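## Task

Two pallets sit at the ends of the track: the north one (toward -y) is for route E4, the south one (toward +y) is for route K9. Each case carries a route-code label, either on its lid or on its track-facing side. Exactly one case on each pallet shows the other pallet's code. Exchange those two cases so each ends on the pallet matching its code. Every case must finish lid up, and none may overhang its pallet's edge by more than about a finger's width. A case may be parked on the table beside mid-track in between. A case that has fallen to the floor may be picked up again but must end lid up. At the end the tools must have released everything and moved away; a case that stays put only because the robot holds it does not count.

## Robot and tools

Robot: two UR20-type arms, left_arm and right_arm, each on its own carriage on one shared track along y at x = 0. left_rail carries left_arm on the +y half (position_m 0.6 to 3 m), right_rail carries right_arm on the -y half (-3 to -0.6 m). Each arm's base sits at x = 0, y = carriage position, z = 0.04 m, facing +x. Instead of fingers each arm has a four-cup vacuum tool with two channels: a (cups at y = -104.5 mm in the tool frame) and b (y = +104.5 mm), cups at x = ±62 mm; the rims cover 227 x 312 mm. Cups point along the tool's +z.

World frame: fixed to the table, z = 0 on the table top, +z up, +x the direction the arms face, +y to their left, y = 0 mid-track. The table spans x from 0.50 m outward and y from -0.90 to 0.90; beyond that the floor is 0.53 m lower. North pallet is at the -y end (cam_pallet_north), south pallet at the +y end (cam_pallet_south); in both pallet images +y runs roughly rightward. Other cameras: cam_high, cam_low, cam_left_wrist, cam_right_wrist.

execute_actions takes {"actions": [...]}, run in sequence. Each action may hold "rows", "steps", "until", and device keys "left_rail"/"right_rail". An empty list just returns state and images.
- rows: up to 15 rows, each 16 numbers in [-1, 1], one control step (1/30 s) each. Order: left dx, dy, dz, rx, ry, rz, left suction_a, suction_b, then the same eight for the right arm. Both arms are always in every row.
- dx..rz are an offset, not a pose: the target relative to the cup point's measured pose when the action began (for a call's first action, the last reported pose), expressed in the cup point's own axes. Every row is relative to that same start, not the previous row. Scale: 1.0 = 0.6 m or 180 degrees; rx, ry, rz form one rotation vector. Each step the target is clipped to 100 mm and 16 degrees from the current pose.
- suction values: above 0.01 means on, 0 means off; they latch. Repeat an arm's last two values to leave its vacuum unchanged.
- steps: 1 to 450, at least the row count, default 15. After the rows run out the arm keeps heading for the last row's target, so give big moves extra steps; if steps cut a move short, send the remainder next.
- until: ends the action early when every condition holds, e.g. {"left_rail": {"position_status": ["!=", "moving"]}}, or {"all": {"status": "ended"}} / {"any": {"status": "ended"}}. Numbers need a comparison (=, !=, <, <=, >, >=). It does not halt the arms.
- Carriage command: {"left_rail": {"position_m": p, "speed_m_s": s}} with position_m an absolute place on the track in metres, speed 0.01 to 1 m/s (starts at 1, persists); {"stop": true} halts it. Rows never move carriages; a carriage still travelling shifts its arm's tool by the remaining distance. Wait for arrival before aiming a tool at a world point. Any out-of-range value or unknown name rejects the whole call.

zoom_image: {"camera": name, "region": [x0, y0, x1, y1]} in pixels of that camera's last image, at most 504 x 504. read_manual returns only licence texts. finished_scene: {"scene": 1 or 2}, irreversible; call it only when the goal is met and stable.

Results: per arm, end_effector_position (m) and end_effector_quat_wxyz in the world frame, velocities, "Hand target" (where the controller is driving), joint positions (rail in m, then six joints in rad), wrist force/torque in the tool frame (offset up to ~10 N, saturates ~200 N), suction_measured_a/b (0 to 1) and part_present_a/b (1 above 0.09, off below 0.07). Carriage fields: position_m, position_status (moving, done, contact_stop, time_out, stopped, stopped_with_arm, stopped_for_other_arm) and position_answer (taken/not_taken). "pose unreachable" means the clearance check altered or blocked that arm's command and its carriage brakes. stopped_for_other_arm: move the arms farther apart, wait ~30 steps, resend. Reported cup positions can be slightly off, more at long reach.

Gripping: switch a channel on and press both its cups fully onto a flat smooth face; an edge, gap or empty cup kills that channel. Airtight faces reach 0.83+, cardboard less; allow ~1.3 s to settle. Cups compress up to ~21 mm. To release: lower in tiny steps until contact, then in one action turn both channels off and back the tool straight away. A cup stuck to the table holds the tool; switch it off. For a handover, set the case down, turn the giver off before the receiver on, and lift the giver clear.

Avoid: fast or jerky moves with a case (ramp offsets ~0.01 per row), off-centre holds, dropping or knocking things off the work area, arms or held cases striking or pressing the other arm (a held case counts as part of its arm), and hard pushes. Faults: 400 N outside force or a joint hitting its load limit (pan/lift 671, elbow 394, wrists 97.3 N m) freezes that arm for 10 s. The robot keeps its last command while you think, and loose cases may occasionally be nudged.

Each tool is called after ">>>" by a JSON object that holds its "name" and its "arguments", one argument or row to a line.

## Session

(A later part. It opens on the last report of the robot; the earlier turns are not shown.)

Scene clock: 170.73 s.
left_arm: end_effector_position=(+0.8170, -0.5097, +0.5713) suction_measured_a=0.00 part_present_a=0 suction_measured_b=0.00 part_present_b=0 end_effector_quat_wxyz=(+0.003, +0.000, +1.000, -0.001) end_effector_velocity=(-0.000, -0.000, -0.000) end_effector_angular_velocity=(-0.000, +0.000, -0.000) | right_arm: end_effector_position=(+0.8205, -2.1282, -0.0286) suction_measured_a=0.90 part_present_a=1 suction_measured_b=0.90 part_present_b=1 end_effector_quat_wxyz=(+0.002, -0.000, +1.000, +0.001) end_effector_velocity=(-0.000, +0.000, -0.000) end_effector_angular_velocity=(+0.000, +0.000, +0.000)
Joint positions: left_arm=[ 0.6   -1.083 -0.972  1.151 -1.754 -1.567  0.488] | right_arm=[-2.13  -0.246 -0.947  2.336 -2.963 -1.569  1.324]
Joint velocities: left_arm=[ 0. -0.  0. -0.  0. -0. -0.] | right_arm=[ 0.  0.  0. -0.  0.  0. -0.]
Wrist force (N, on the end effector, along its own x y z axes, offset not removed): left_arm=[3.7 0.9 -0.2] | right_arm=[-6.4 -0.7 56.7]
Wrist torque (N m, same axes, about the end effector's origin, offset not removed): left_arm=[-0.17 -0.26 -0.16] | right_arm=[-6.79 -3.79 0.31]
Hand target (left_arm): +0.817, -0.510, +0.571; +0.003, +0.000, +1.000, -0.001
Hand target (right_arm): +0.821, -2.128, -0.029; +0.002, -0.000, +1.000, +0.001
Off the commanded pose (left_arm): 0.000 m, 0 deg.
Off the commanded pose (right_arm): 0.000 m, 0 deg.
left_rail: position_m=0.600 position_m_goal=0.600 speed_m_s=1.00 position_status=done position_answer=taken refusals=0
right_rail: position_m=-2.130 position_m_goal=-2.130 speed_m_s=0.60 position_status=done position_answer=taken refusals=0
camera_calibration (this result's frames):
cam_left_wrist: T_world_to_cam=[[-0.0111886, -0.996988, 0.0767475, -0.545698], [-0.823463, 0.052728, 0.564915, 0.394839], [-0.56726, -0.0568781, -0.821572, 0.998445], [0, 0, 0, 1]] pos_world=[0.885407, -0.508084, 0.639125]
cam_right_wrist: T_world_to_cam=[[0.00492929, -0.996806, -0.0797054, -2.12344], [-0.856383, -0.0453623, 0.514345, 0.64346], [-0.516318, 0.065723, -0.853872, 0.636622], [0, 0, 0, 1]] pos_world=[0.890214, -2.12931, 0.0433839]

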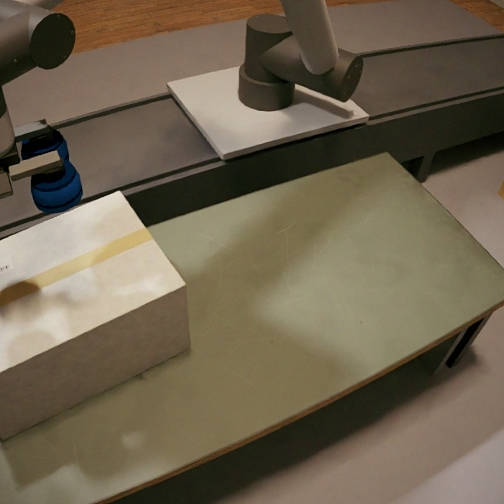

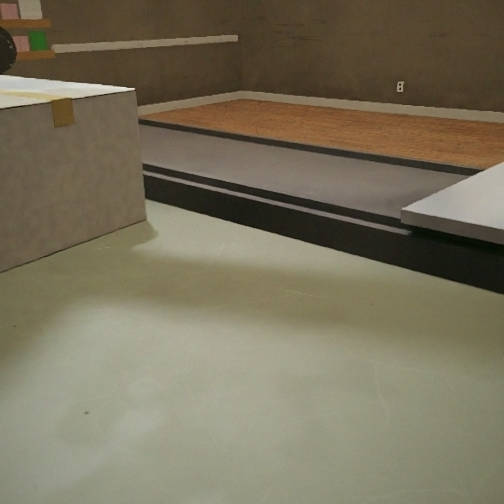

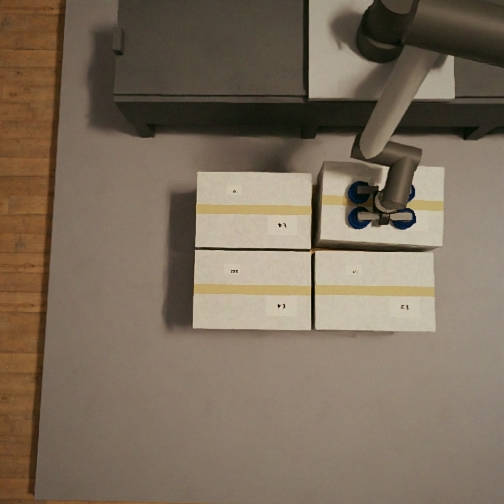

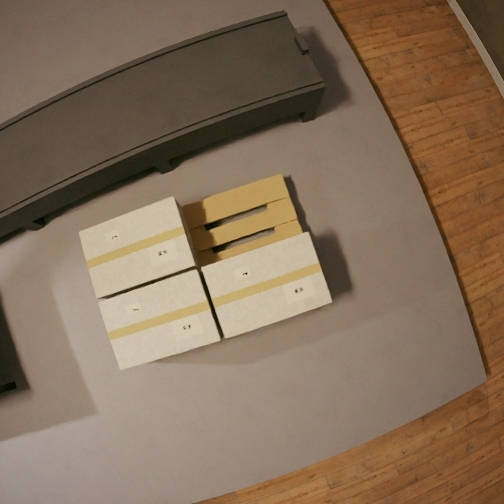

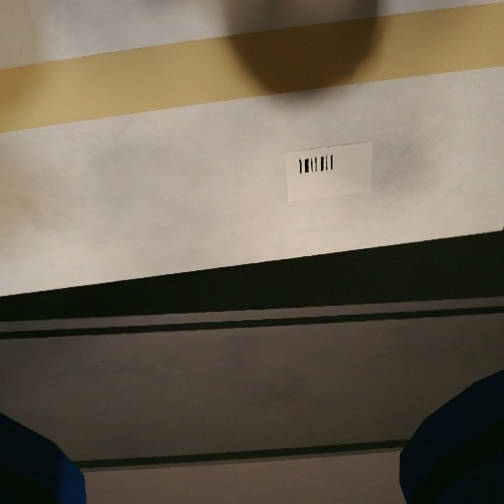

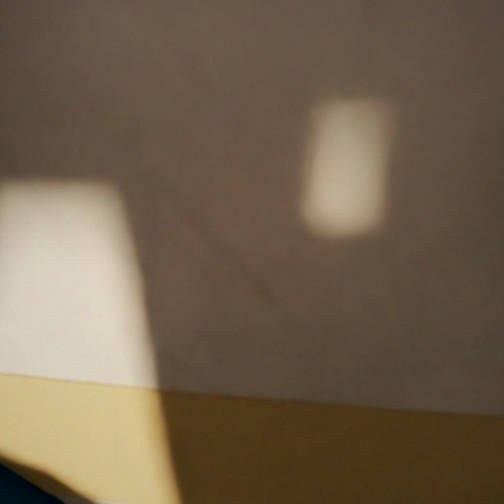

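>>> {"name": "execute_actions", "arguments": {
  "actions": [
    {"rows":[[0,0,0.25,0,0,-0.035,0,0,0,0,0,0,0,-0.011,1,1]],"steps":45}
  ]
}}

Scene clock: 181.97 s.
left_arm: end_effector_position=(+0.8179, -0.5102, +0.4213) suction_measured_a=0.00 part_present_a=0 suction_measured_b=0.00 part_present_b=0 end_effector_quat_wxyz=(+0.002, -0.055, +0.998, -0.001) end_effector_velocity=(+0.000, -0.000, -0.000) end_effector_angular_velocity=(+0.000, +0.000, +0.000) | right_arm: end_effector_position=(+0.8205, -2.1282, -0.0286) suction_measured_a=0.90 part_present_a=1 suction_measured_b=0.90 part_present_b=1 end_effector_quat_wxyz=(+0.002, -0.018, +1.000, +0.001) end_effector_velocity=(-0.000, +0.000, -0.000) end_effector_angular_velocity=(+0.000, +0.000, +0.000)
Joint positions: left_arm=[ 0.6   -1.083 -0.922  1.279 -1.932 -1.567  0.378] | right_arm=[-2.13  -0.246 -0.947  2.336 -2.963 -1.569  1.29 ]
Joint velocities: left_arm=[ 0.  0.  0.  0. -0.  0. -0.] | right_arm=[ 0.  0. -0.  0.  0. -0. -0.]
Wrist force (N, on the end effector, along its own x y z axes, offset not removed): left_arm=[1.3 3.6 -0.3] | right_arm=[-1.0 -2.6 51.1]
Wrist torque (N m, same axes, about the end effector's origin, offset not removed): left_arm=[0.18 0.10 -0.11] | right_arm=[-7.21 -4.47 0.26]
Hand target (left_arm): +0.818, -0.510, +0.421; +0.002, -0.055, +0.998, -0.001
Hand target (right_arm): +0.821, -2.128, -0.029; +0.002, -0.018, +1.000, +0.001
Off the commanded pose (left_arm): 0.000 m, 0 deg.
Off the commanded pose (right_arm): 0.000 m, 0 deg.
left_rail: position_m=0.600 position_m_goal=0.600 speed_m_s=1.00 position_status=done position_answer=taken refusals=0
right_rail: position_m=-2.130 position_m_goal=-2.130 speed_m_s=0.60 position_status=done position_answer=taken refusals=0
camera_calibration (this result's frames):
cam_left_wrist: T_world_to_cam=[[0.0982966, -0.992151, 0.0772891, -0.621981], [-0.824152, -0.0376294, 0.565117, 0.434735], [-0.557773, -0.119247, -0.821383, 0.836002], [0, 0, 0, 1]] pos_world=[0.885726, -0.50105, 0.489074]
cam_right_wrist: T_world_to_cam=[[0.0394174, -0.996049, -0.0795796, -2.15009], [-0.854337, -0.074899, 0.514294, 0.57893], [-0.518223, 0.0477157, -0.853914, 0.599862], [0, 0, 0, 1]] pos_world=[0.890215, -2.12686, 0.0433865]

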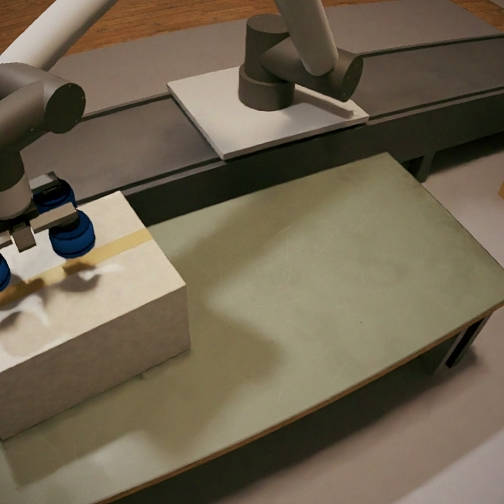

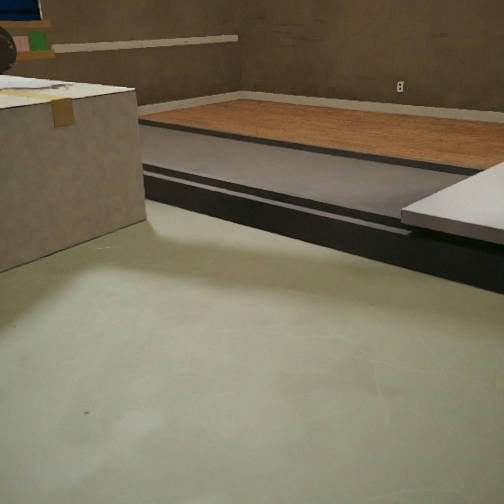

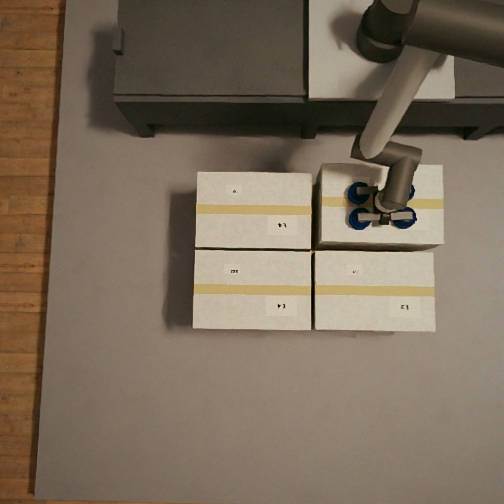

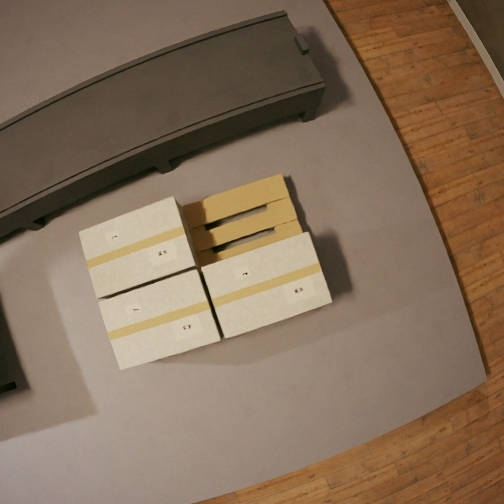

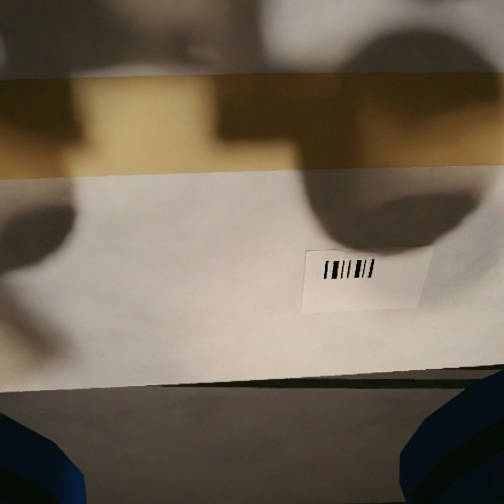

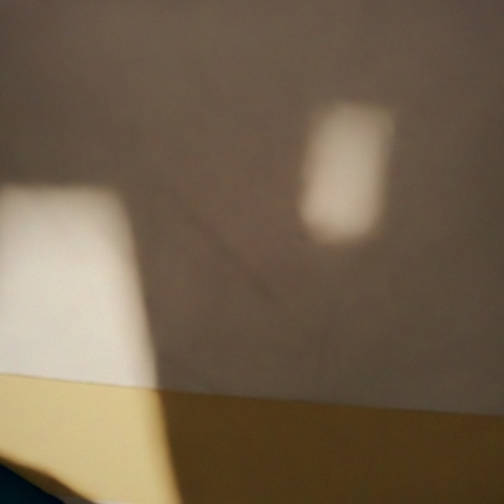

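>>> {"name": "execute_actions", "arguments": {
  "actions": [
    {"rows":[[0,0,0.068,0,0,-0.005,0,0,-0.025,-0.02,0,0,0,0,1,1]],"steps":30},
    {"rows":[[0,0,0,0,0,0,0,0,0,0,0.07,0,0,0,1,1],[0,0,0,0,0,0,0,0,0,0,0.11,0,0,0,1,1]],"steps":40}
  ]
}}

Scene clock: 192.73 s.
left_arm: end_effector_position=(+0.8182, -0.5103, +0.3805) suction_measured_a=0.00 part_present_a=0 suction_measured_b=0.00 part_present_b=0 end_effector_quat_wxyz=(+0.002, -0.063, +0.998, -0.001) end_effector_velocity=(+0.000, +0.000, -0.000) end_effector_angular_velocity=(+0.000, +0.000, +0.000) | right_arm: end_effector_position=(+0.8362, -2.1396, -0.0945) suction_measured_a=0.90 part_present_a=1 suction_measured_b=0.90 part_present_b=1 end_effector_quat_wxyz=(+0.002, -0.018, +1.000, +0.001) end_effector_velocity=(-0.000, +0.000, -0.000) end_effector_angular_velocity=(+0.000, +0.000, +0.000)
Joint positions: left_arm=[ 0.6   -1.083 -0.904  1.306 -1.978 -1.567  0.362] | right_arm=[-2.13  -0.255 -0.84   2.306 -3.04  -1.569  1.281]
Joint velocities: left_arm=[ 0.  0.  0. -0.  0. -0. -0.] | right_arm=[ 0.  0.  0. -0. -0. -0.  0.]
Wrist force (N, on the end effector, along its own x y z axes, offset not removed): left_arm=[1.1 -1.3 0.2] | right_arm=[-2.7 3.0 58.3]
Wrist torque (N m, same axes, about the end effector's origin, offset not removed): left_arm=[-0.75 0.05 -0.18] | right_arm=[-6.40 -4.26 0.29]
Hand target (left_arm): +0.818, -0.510, +0.380; +0.002, -0.063, +0.998, -0.001
Hand target (right_arm): +0.836, -2.140, -0.094; +0.002, -0.018, +1.000, +0.001
Off the commanded pose (left_arm): 0.000 m, 0 deg.
Off the commanded pose (right_arm): 0.000 m, 0 deg.
left_rail: position_m=0.600 position_m_goal=0.600 speed_m_s=1.00 position_status=done position_answer=taken refusals=0
right_rail: position_m=-2.130 position_m_goal=-2.130 speed_m_s=0.60 position_status=done position_answer=taken refusals=0
camera_calibration (this result's frames):
cam_left_wrist: T_world_to_cam=[[0.113866, -0.990479, 0.0773685, -0.630897], [-0.823442, -0.0505187, 0.565147, 0.45081], [-0.555858, -0.12806, -0.821354, 0.796541], [0, 0, 0, 1]] pos_world=[0.885818, -0.500111, 0.44828]
cam_right_wrist: T_world_to_cam=[[0.039419, -0.996049, -0.0795755, -2.16736], [-0.854345, -0.0748975, 0.514281, 0.625391], [-0.518209, 0.0477125, -0.853922, 0.552247], [0, 0, 0, 1]] pos_world=[0.905915, -2.13831, -0.0225196]

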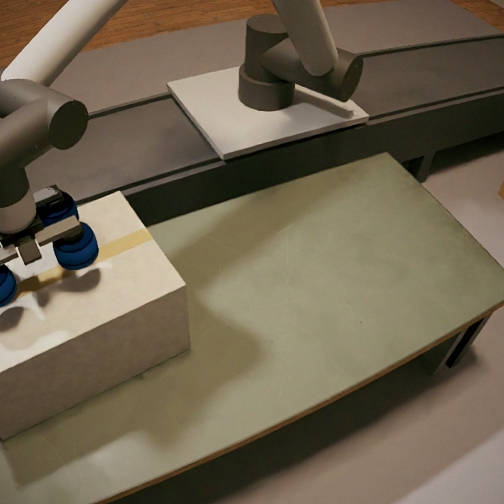

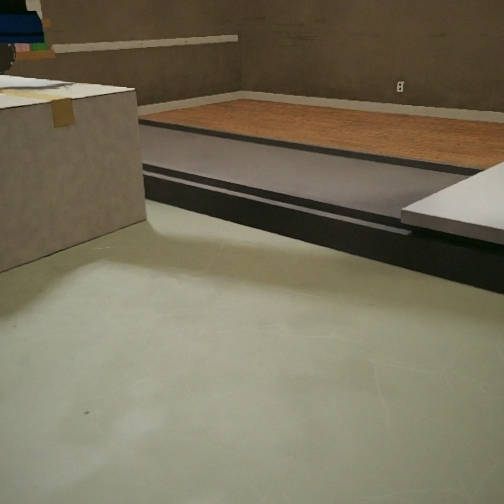

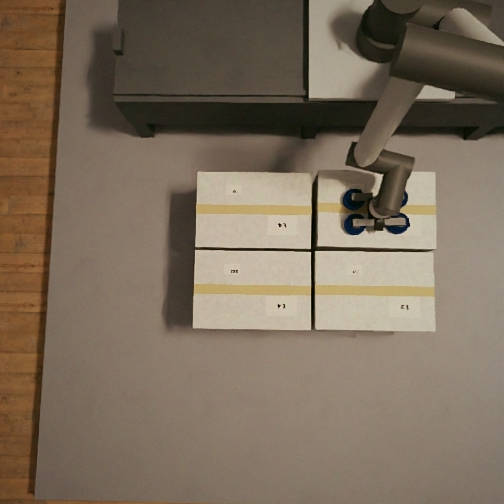

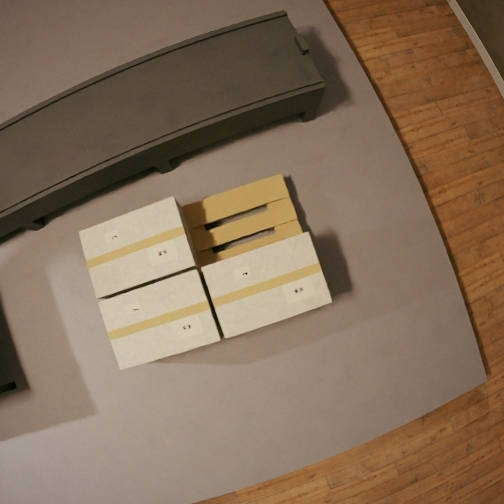

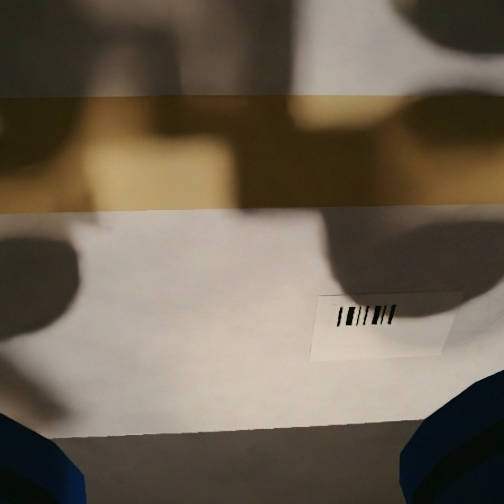

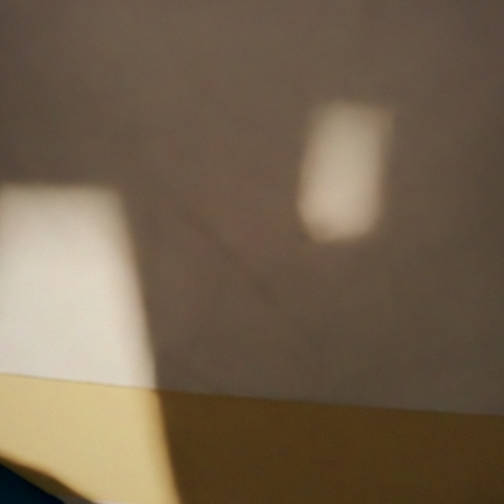

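>>> {"name": "execute_actions", "arguments": {
  "actions": [
    {"rows":[[-0.05,0,0.09,0,0,0,0,0,0,0,0.031,0,0,0,1,1]],"steps":30},
    {"rows":[[0,0,0.07,0,0,0,1,1,0,0,0,0,0,0,0,0],[0,0,0.07,0,0,0,1,1,0,0,-0.5,0,0,0,0,0]],"steps":60}
  ]
}}

Scene clock: 200.33 s.
left_arm: end_effector_position=(+0.8485, -0.5069, +0.2846) suction_measured_a=0.83 part_present_a=1 suction_measured_b=0.83 part_present_b=1 end_effector_quat_wxyz=(+0.002, -0.063, +0.998, -0.001) end_effector_velocity=(-0.000, -0.000, -0.000) end_effector_angular_velocity=(+0.000, -0.000, -0.000) | right_arm: end_effector_position=(+0.8351, -2.1396, +0.1869) suction_measured_a=0.00 part_present_a=0 suction_measured_b=0.00 part_present_b=0 end_effector_quat_wxyz=(+0.002, -0.018, +1.000, +0.001) end_effector_velocity=(+0.000, -0.000, +0.000) end_effector_angular_velocity=(-0.000, -0.000, +0.000)
Joint positions: left_arm=[ 0.6   -1.062 -0.837  1.329 -2.067 -1.567  0.383] | right_arm=[-2.13  -0.255 -1.254  2.273 -2.593 -1.569  1.28 ]
Joint velocities: left_arm=[ 0. -0.  0. -0. -0.  0. -0.] | right_arm=[ 0.  0. -0. -0.  0. -0. -0.]
Wrist force (N, on the end effector, along its own x y z axes, offset not removed): left_arm=[-0.6 2.4 17.7] | right_arm=[-6.0 -0.8 2.2]
Wrist torque (N m, same axes, about the end effector's origin, offset not removed): left_arm=[-4.15 -2.38 0.01] | right_arm=[0.03 1.00 0.17]
Hand target (left_arm): +0.848, -0.507, +0.285; +0.002, -0.063, +0.998, -0.001
Hand target (right_arm): +0.835, -2.139, +0.187; +0.002, -0.018, +1.000, +0.001
Off the commanded pose (left_arm): 0.000 m, 0 deg.
Off the commanded pose (right_arm): 0.000 m, 0 deg.
left_rail: position_m=0.600 position_m_goal=0.600 speed_m_s=1.00 position_status=done position_answer=taken refusals=0
right_rail: position_m=-2.130 position_m_goal=-2.130 speed_m_s=0.60 position_status=done position_answer=taken refusals=0
camera_calibration (this result's frames):
cam_left_wrist: T_world_to_cam=[[0.113861, -0.990479, 0.0773759, -0.623571], [-0.823464, -0.0505151, 0.565116, 0.530133], [-0.555827, -0.128061, -0.821375, 0.735097], [0, 0, 0, 1]] pos_world=[0.916132, -0.496717, 0.352454]
cam_right_wrist: T_world_to_cam=[[0.0394199, -0.996047, -0.0796037, -2.14488], [-0.85435, -0.0749123, 0.51427, 0.479665], [-0.5182, 0.047737, -0.853926, 0.791921], [0, 0, 0, 1]] pos_world=[0.904727, -2.13827, 0.258824]

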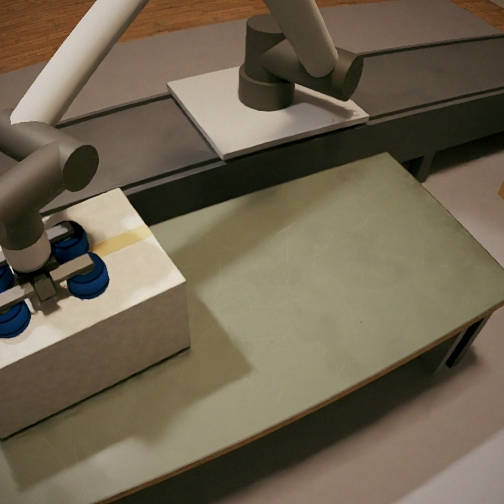

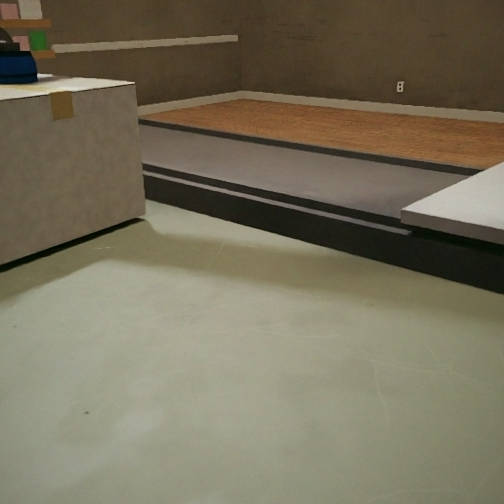

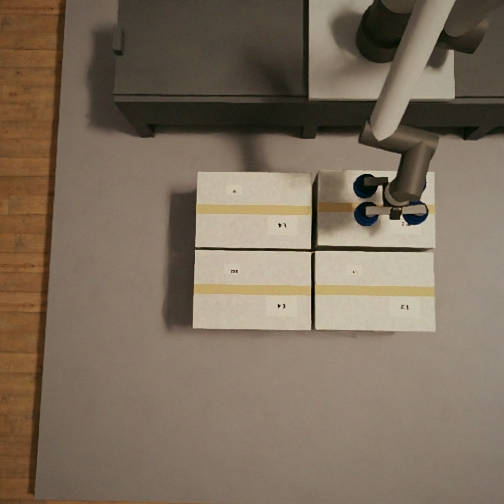

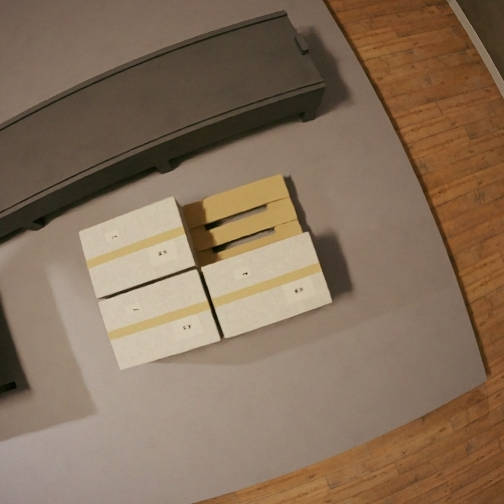

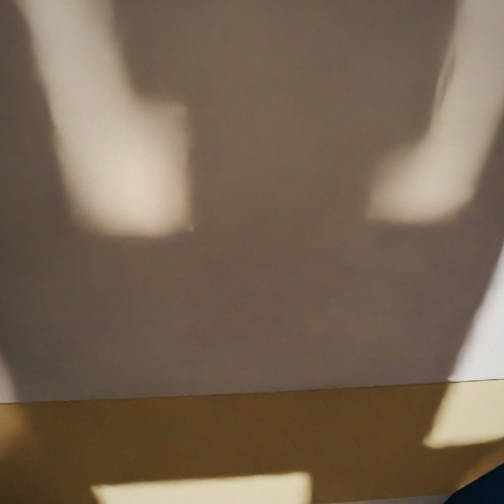

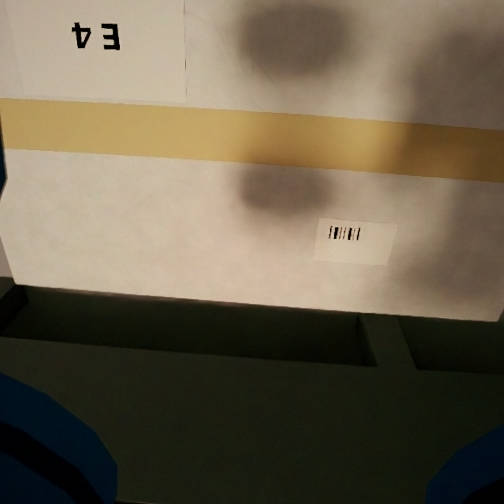

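>>> {"name": "execute_actions", "arguments": {
  "actions": [
    {"rows":[[0,0,-0.05,0,0,0,1,1,0,0,0,0,0,0,0,0],[0,0,-0.15,0,0,0.02,1,1,0,0,0,0,0,0,0,0],[0.045,0,-0.28,0,0,0.04,1,1,0,0,0,0,0,0,0,0]],"steps":45},
    {"rows":[[0,0.1,0,0,0,0,1,1,0,0,0,0,0,0,0,0],[0,0.3,0,0,0,0,1,1,0,0,0,0,0,0,0,0],[0,1,0,0,0,0,1,1,0,0,0,0,0,0,0,0]],"steps":90},
    {"left_rail":{"position_m":2.75,"speed_m_s":0.7},"rows":[[0,0.1,0,0,0,0,1,1,0,0,0,0,0,0,0,0],[0,0.3,0,0,0,0,1,1,0,0,0,0,0,0,0,0],[0,0.845,0,0,0,0,1,1,0,0,0,0,0,0,0,0]],"steps":150,"until":{"left_rail":{"position_status":["!=","moving"]}}},
    {"rows":[[0,0,0.1,0,0,0,1,1,0,0,0,0,0,0,0,0],[0,0,0.3,0,0,0,1,1,0,0,0,0,0,0,0,0],[0,0,0.78,0,0,0,1,1,0,0,0,0,0,0,0,0]],"steps":75}
  ]
}}

Scene clock: 220.20 s.
left_arm: end_effector_position=(+0.8249, +2.7465, -0.0184) suction_measured_a=0.83 part_present_a=1 suction_measured_b=0.83 part_present_b=1 end_effector_quat_wxyz=(+0.003, -0.000, +1.000, -0.001) end_effector_velocity=(+0.000, +0.000, -0.000) end_effector_angular_velocity=(-0.000, -0.000, +0.000) | right_arm: end_effector_position=(+0.8351, -2.1396, +0.1869) suction_measured_a=0.00 part_present_a=0 suction_measured_b=0.00 part_present_b=0 end_effector_quat_wxyz=(+0.002, -0.018, +1.000, +0.001) end_effector_velocity=(-0.000, +0.000, -0.000) end_effector_angular_velocity=(-0.000, +0.000, -0.000)
Joint positions: left_arm=[ 2.75  -0.25  -0.961  2.331 -2.946 -1.571  1.32 ] | right_arm=[-2.13  -0.255 -1.254  2.273 -2.593 -1.569  1.28 ]
Joint velocities: left_arm=[ 0.  0.  0. -0. -0. -0. -0.] | right_arm=[ 0.  0.  0.  0.  0. -0.  0.]
Wrist force (N, on the end effector, along its own x y z axes, offset not removed): left_arm=[27.8 -3.9 8.3] | right_arm=[-2.4 -4.4 -4.4]
Wrist torque (N m, same axes, about the end effector's origin, offset not removed): left_arm=[-3.46 2.95 7.40] | right_arm=[-0.58 0.50 0.26]
Hand target (left_arm): +0.825, +2.746, -0.018; +0.003, -0.000, +1.000, -0.001
Hand target (right_arm): +0.835, -2.139, +0.187; +0.002, -0.018, +1.000, +0.001
Off the commanded pose (left_arm): 0.001 m, 0 deg.
Off the commanded pose (right_arm): 0.000 m, 0 deg.
left_rail: position_m=2.750 position_m_goal=2.750 speed_m_s=0.70 position_status=done position_answer=taken refusals=0
right_rail: position_m=-2.130 position_m_goal=-2.130 speed_m_s=0.60 position_status=done position_answer=taken refusals=0
camera_calibration (this result's frames):
cam_left_wrist: T_world_to_cam=[[-0.0110825, -0.99702, 0.0763392, 2.74601], [-0.823774, 0.0523785, 0.564494, 0.563924], [-0.56681, -0.0566302, -0.8219, 0.702587], [0, 0, 0, 1]] pos_world=[0.893212, 2.74808, 0.0494964]
cam_right_wrist: T_world_to_cam=[[0.03942, -0.996047, -0.0796021, -2.14488], [-0.854352, -0.0749114, 0.514267, 0.479668], [-0.518197, 0.0477358, -0.853928, 0.79192], [0, 0, 0, 1]] pos_world=[0.904727, -2.13827, 0.258829]

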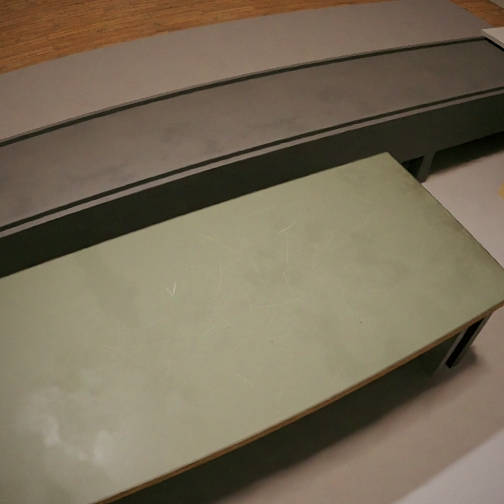

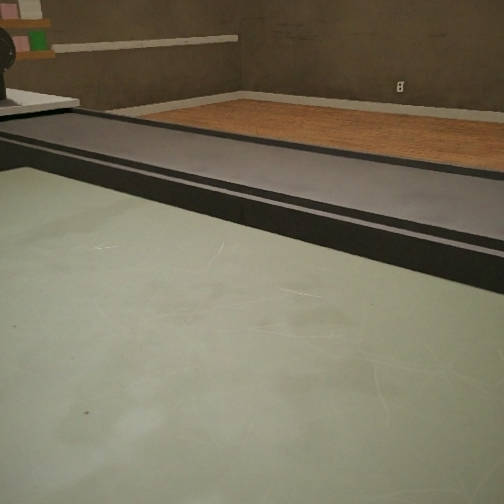

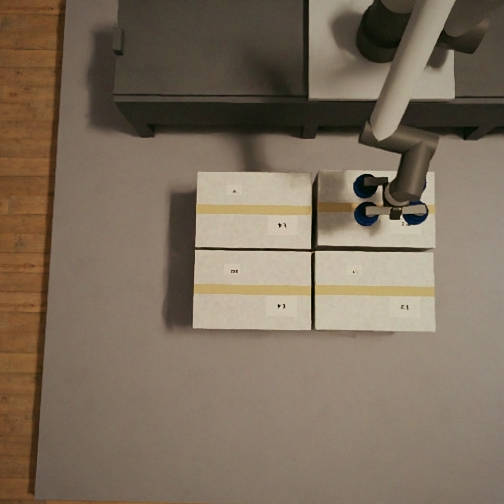

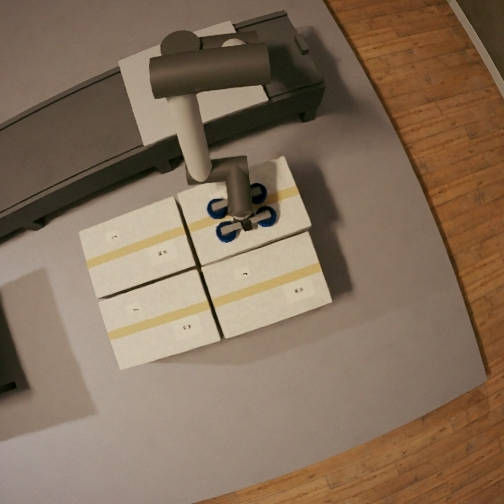

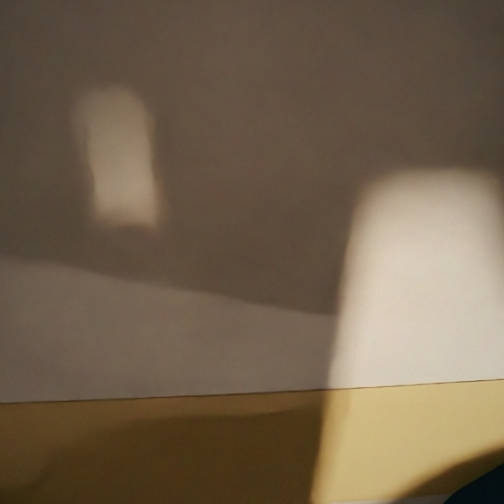

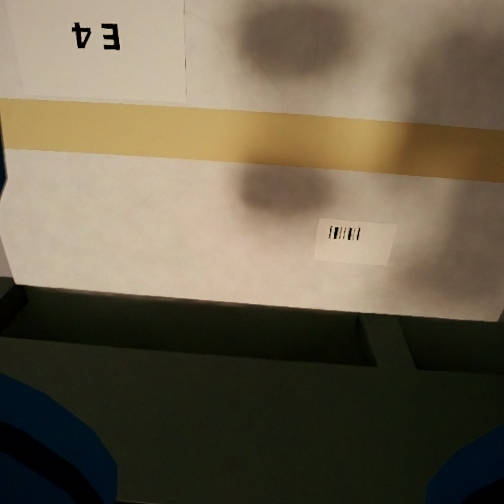

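>>> {"name": "execute_actions", "arguments": {
  "actions": [
    {"rows":[[0,0,-0.05,0,0,0,1,1,0,0,0,0,0,0,0,0],[0.03,0.015,-0.05,0,0,0,1,1,0,0,0,0,0,0,0,0]],"steps":25},
    {"rows":[[0,0,0.06,0,0,0,1,1,0,0,0,0,0,0,0,0]],"steps":25}
  ]
}}

>>> {"name": "zoom_image", "arguments": {
  "camera": "cam_pallet_south",
  "region": [140, 130, 350, 300]
}}

Scene clock: 228.37 s.
left_arm: end_effector_position=(+0.8070, +2.7555, -0.0245) suction_measured_a=0.83 part_present_a=1 suction_measured_b=0.83 part_present_b=1 end_effector_quat_wxyz=(+0.003, -0.000, +1.000, -0.001) end_effector_velocity=(+0.000, +0.000, -0.001) end_effector_angular_velocity=(+0.000, -0.000, +0.000) | right_arm: end_effector_position=(+0.8351, -2.1396, +0.1869) suction_measured_a=0.00 part_present_a=0 suction_measured_b=0.00 part_present_b=0 end_effector_quat_wxyz=(+0.002, -0.018, +1.000, +0.001) end_effector_velocity=(-0.000, +0.000, +0.000) end_effector_angular_velocity=(-0.000, -0.000, +0.000)
Joint positions: left_arm=[ 2.75  -0.245 -0.957  2.357 -2.976 -1.571  1.326] | right_arm=[-2.13  -0.255 -1.254  2.273 -2.593 -1.569  1.28 ]
Joint velocities: left_arm=[ 0.     0.     0.001 -0.    -0.001  0.     0.   ] | right_arm=[ 0.  0. -0.  0.  0.  0. -0.]
Wrist force (N, on the end effector, along its own x y z axes, offset not removed): left_arm=[1.9 1.2 20.0] | right_arm=[-3.9 -4.2 0.0]
Wrist torque (N m, same axes, about the end effector's origin, offset not removed): left_arm=[-4.31 -2.86 -0.21] | right_arm=[-0.60 0.69 0.26]
Hand target (left_arm): +0.807, +2.755, -0.025; +0.003, -0.000, +1.000, -0.001
Hand target (right_arm): +0.835, -2.139, +0.187; +0.002, -0.018, +1.000, +0.001
Off the commanded pose (left_arm): 0.000 m, 0 deg.
Off the commanded pose (right_arm): 0.000 m, 0 deg.
left_rail: position_m=2.750 position_m_goal=2.750 speed_m_s=0.70 position_status=done position_answer=taken refusals=0
right_rail: position_m=-2.130 position_m_goal=-2.130 speed_m_s=0.60 position_status=done position_answer=taken refusals=0
camera_calibration (this result's frames):
cam_left_wrist: T_world_to_cam=[[-0.0110713, -0.99702, 0.076343, 2.75524], [-0.823777, 0.0523712, 0.56449, 0.552183], [-0.566806, -0.05664, -0.821902, 0.68793], [0, 0, 0, 1]] pos_world=[0.875303, 2.75708, 0.0433658]
cam_right_wrist: T_world_to_cam=[[0.03942, -0.996047, -0.0796022, -2.14488], [-0.854352, -0.0749115, 0.514267, 0.479668], [-0.518197, 0.0477359, -0.853928, 0.791921], [0, 0, 0, 1]] pos_world=[0.904727, -2.13827, 0.258829]

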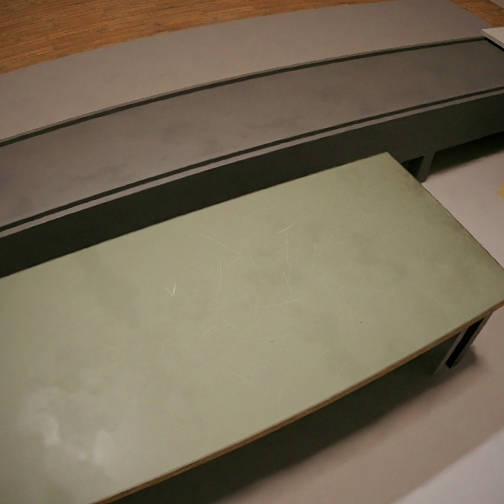

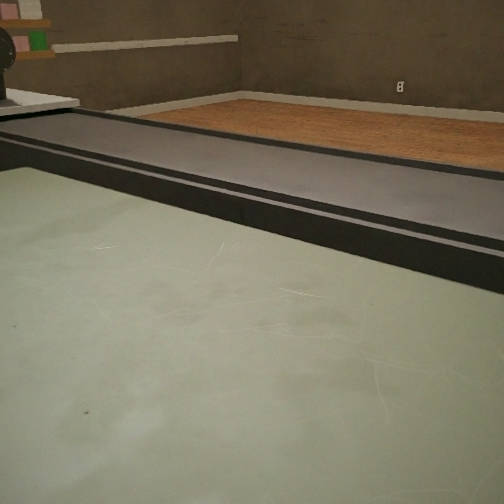

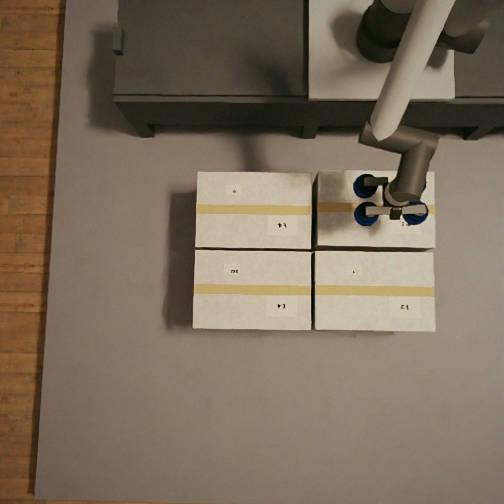

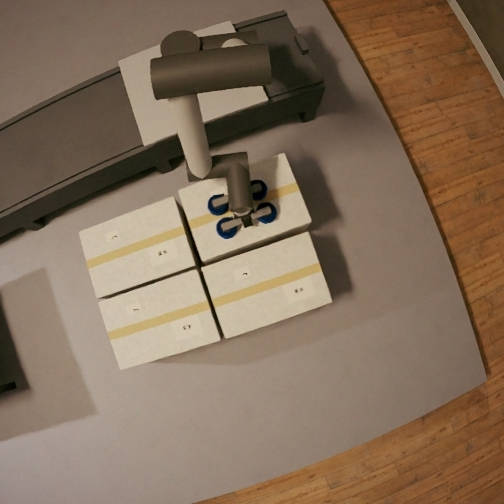

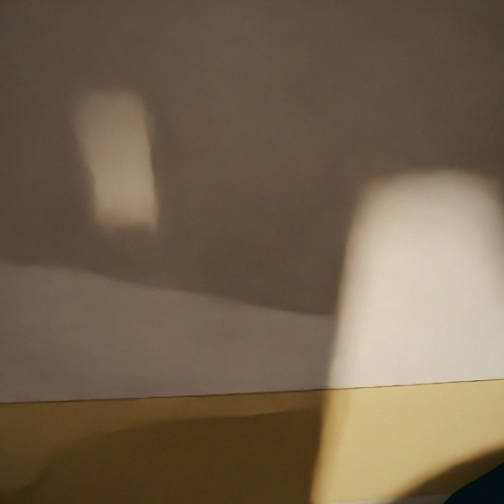

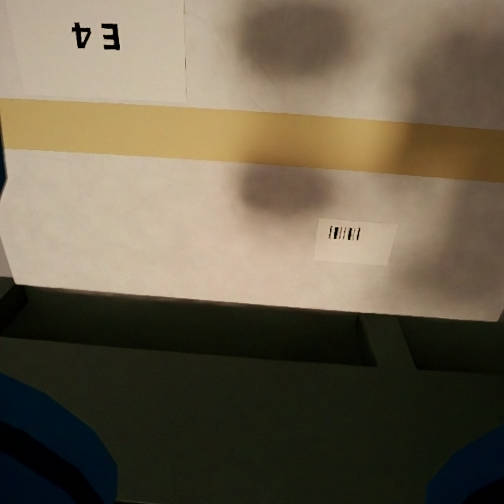

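Region (140, 130, 350, 300) of cam_pallet_south's 504x504 image, scaled by 2.400, with more detail than that image has; it fills the top 408 rows of this view, and the rest is white.

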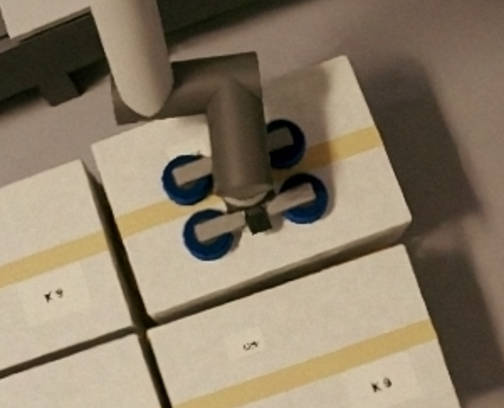

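>>> {"name": "execute_actions", "arguments": {
  "actions": [
    {"rows":[[0,0,0,0,0,0.011,1,1,0,0,0,0,0,0,0,0]],"steps":15},
    {"rows":[[0,0,0.04,0,0,0,1,1,0,0,0,0,0,0,0,0],[0,0,0.11,0,0,0,1,1,0,0,0,0,0,0,0,0]],"steps":35}
  ]
}}

>>> {"name": "zoom_image", "arguments": {
  "camera": "cam_pallet_south",
  "region": [140, 130, 350, 300]
}}

Scene clock: 235.47 s.
left_arm: end_effector_position=(+0.8074, +2.7554, -0.0906) suction_measured_a=0.83 part_present_a=1 suction_measured_b=0.83 part_present_b=1 end_effector_quat_wxyz=(+0.003, +0.017, +1.000, -0.001) end_effector_velocity=(-0.000, +0.000, -0.000) end_effector_angular_velocity=(+0.000, +0.000, +0.000) | right_arm: end_effector_position=(+0.8351, -2.1396, +0.1869) suction_measured_a=0.00 part_present_a=0 suction_measured_b=0.00 part_present_b=0 end_effector_quat_wxyz=(+0.002, -0.018, +1.000, +0.001) end_effector_velocity=(+0.000, -0.000, +0.000) end_effector_angular_velocity=(-0.000, -0.000, -0.000)
Joint positions: left_arm=[ 2.75  -0.245 -0.849  2.349 -3.076 -1.571  1.359] | right_arm=[-2.13  -0.255 -1.254  2.273 -2.593 -1.569  1.28 ]
Joint velocities: left_arm=[ 0.  0.  0. -0. -0.  0. -0.] | right_arm=[ 0. -0. -0.  0.  0.  0.  0.]
Wrist force (N, on the end effector, along its own x y z axes, offset not removed): left_arm=[2.4 -0.3 19.0] | right_arm=[1.9 -3.2 0.8]
Wrist torque (N m, same axes, about the end effector's origin, offset not removed): left_arm=[-4.64 -2.75 -0.09] | right_arm=[-0.35 -0.06 0.24]
Hand target (left_arm): +0.807, +2.755, -0.091; +0.003, +0.017, +1.000, -0.001
Hand target (right_arm): +0.835, -2.139, +0.187; +0.002, -0.018, +1.000, +0.001
Off the commanded pose (left_arm): 0.000 m, 0 deg.
Off the commanded pose (right_arm): 0.000 m, 0 deg.
left_rail: position_m=2.750 position_m_goal=2.750 speed_m_s=0.70 position_status=done position_answer=taken refusals=0
right_rail: position_m=-2.130 position_m_goal=-2.130 speed_m_s=0.60 position_status=done position_answer=taken refusals=0
camera_calibration (this result's frames):
cam_left_wrist: T_world_to_cam=[[-0.0445886, -0.996104, 0.0760891, 2.78467], [-0.821598, 0.079893, 0.564441, 0.512256], [-0.56832, -0.0373471, -0.821959, 0.581885], [0, 0, 0, 1]] pos_world=[0.87573, 2.75462, -0.0227354]
cam_right_wrist: T_world_to_cam=[[0.0394202, -0.996047, -0.079602, -2.14488], [-0.854352, -0.0749115, 0.514267, 0.479667], [-0.518197, 0.0477357, -0.853928, 0.79192], [0, 0, 0, 1]] pos_world=[0.904727, -2.13827, 0.258829]

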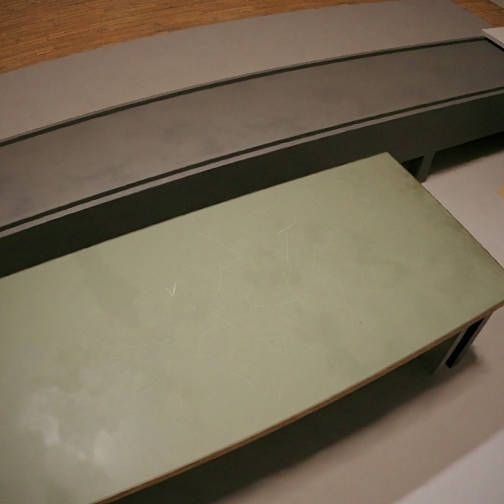

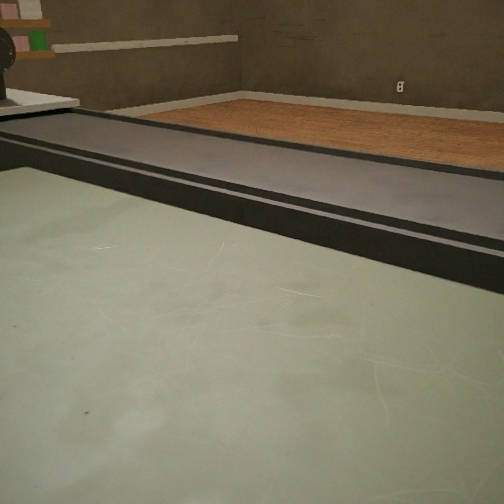

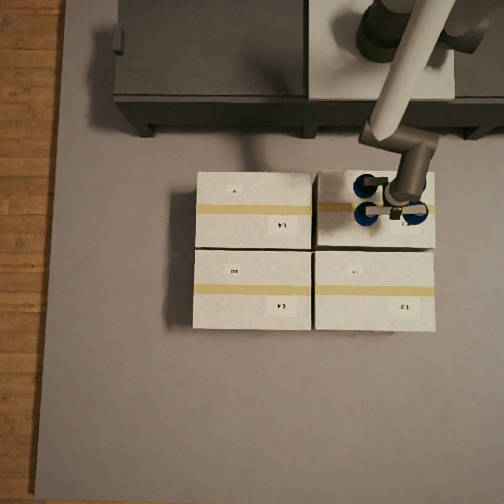

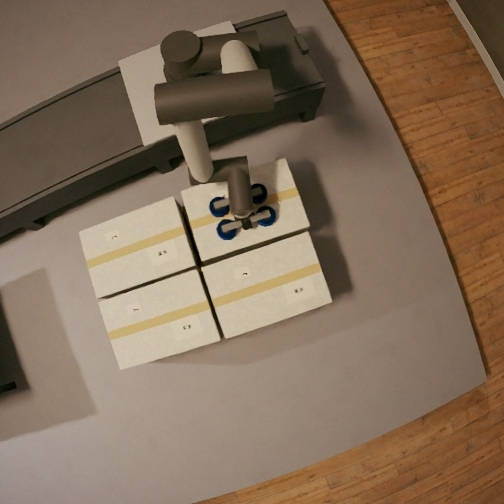

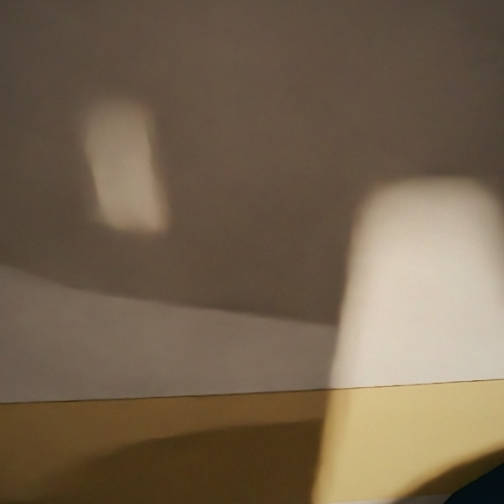

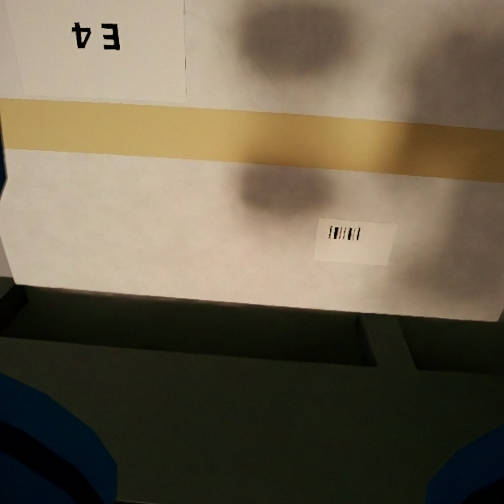

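Region (140, 130, 350, 300) of cam_pallet_south's 504x504 image, scaled by 2.400, with more detail than that image has; it fills the top 408 rows of this view, and the rest is white.

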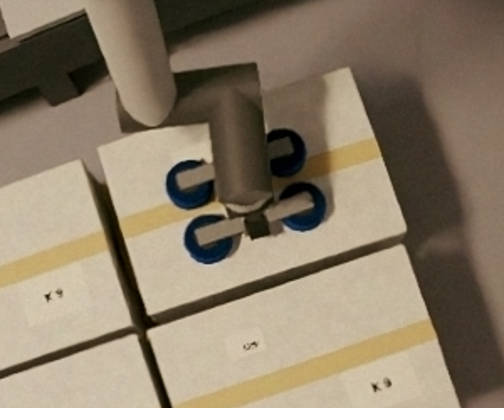

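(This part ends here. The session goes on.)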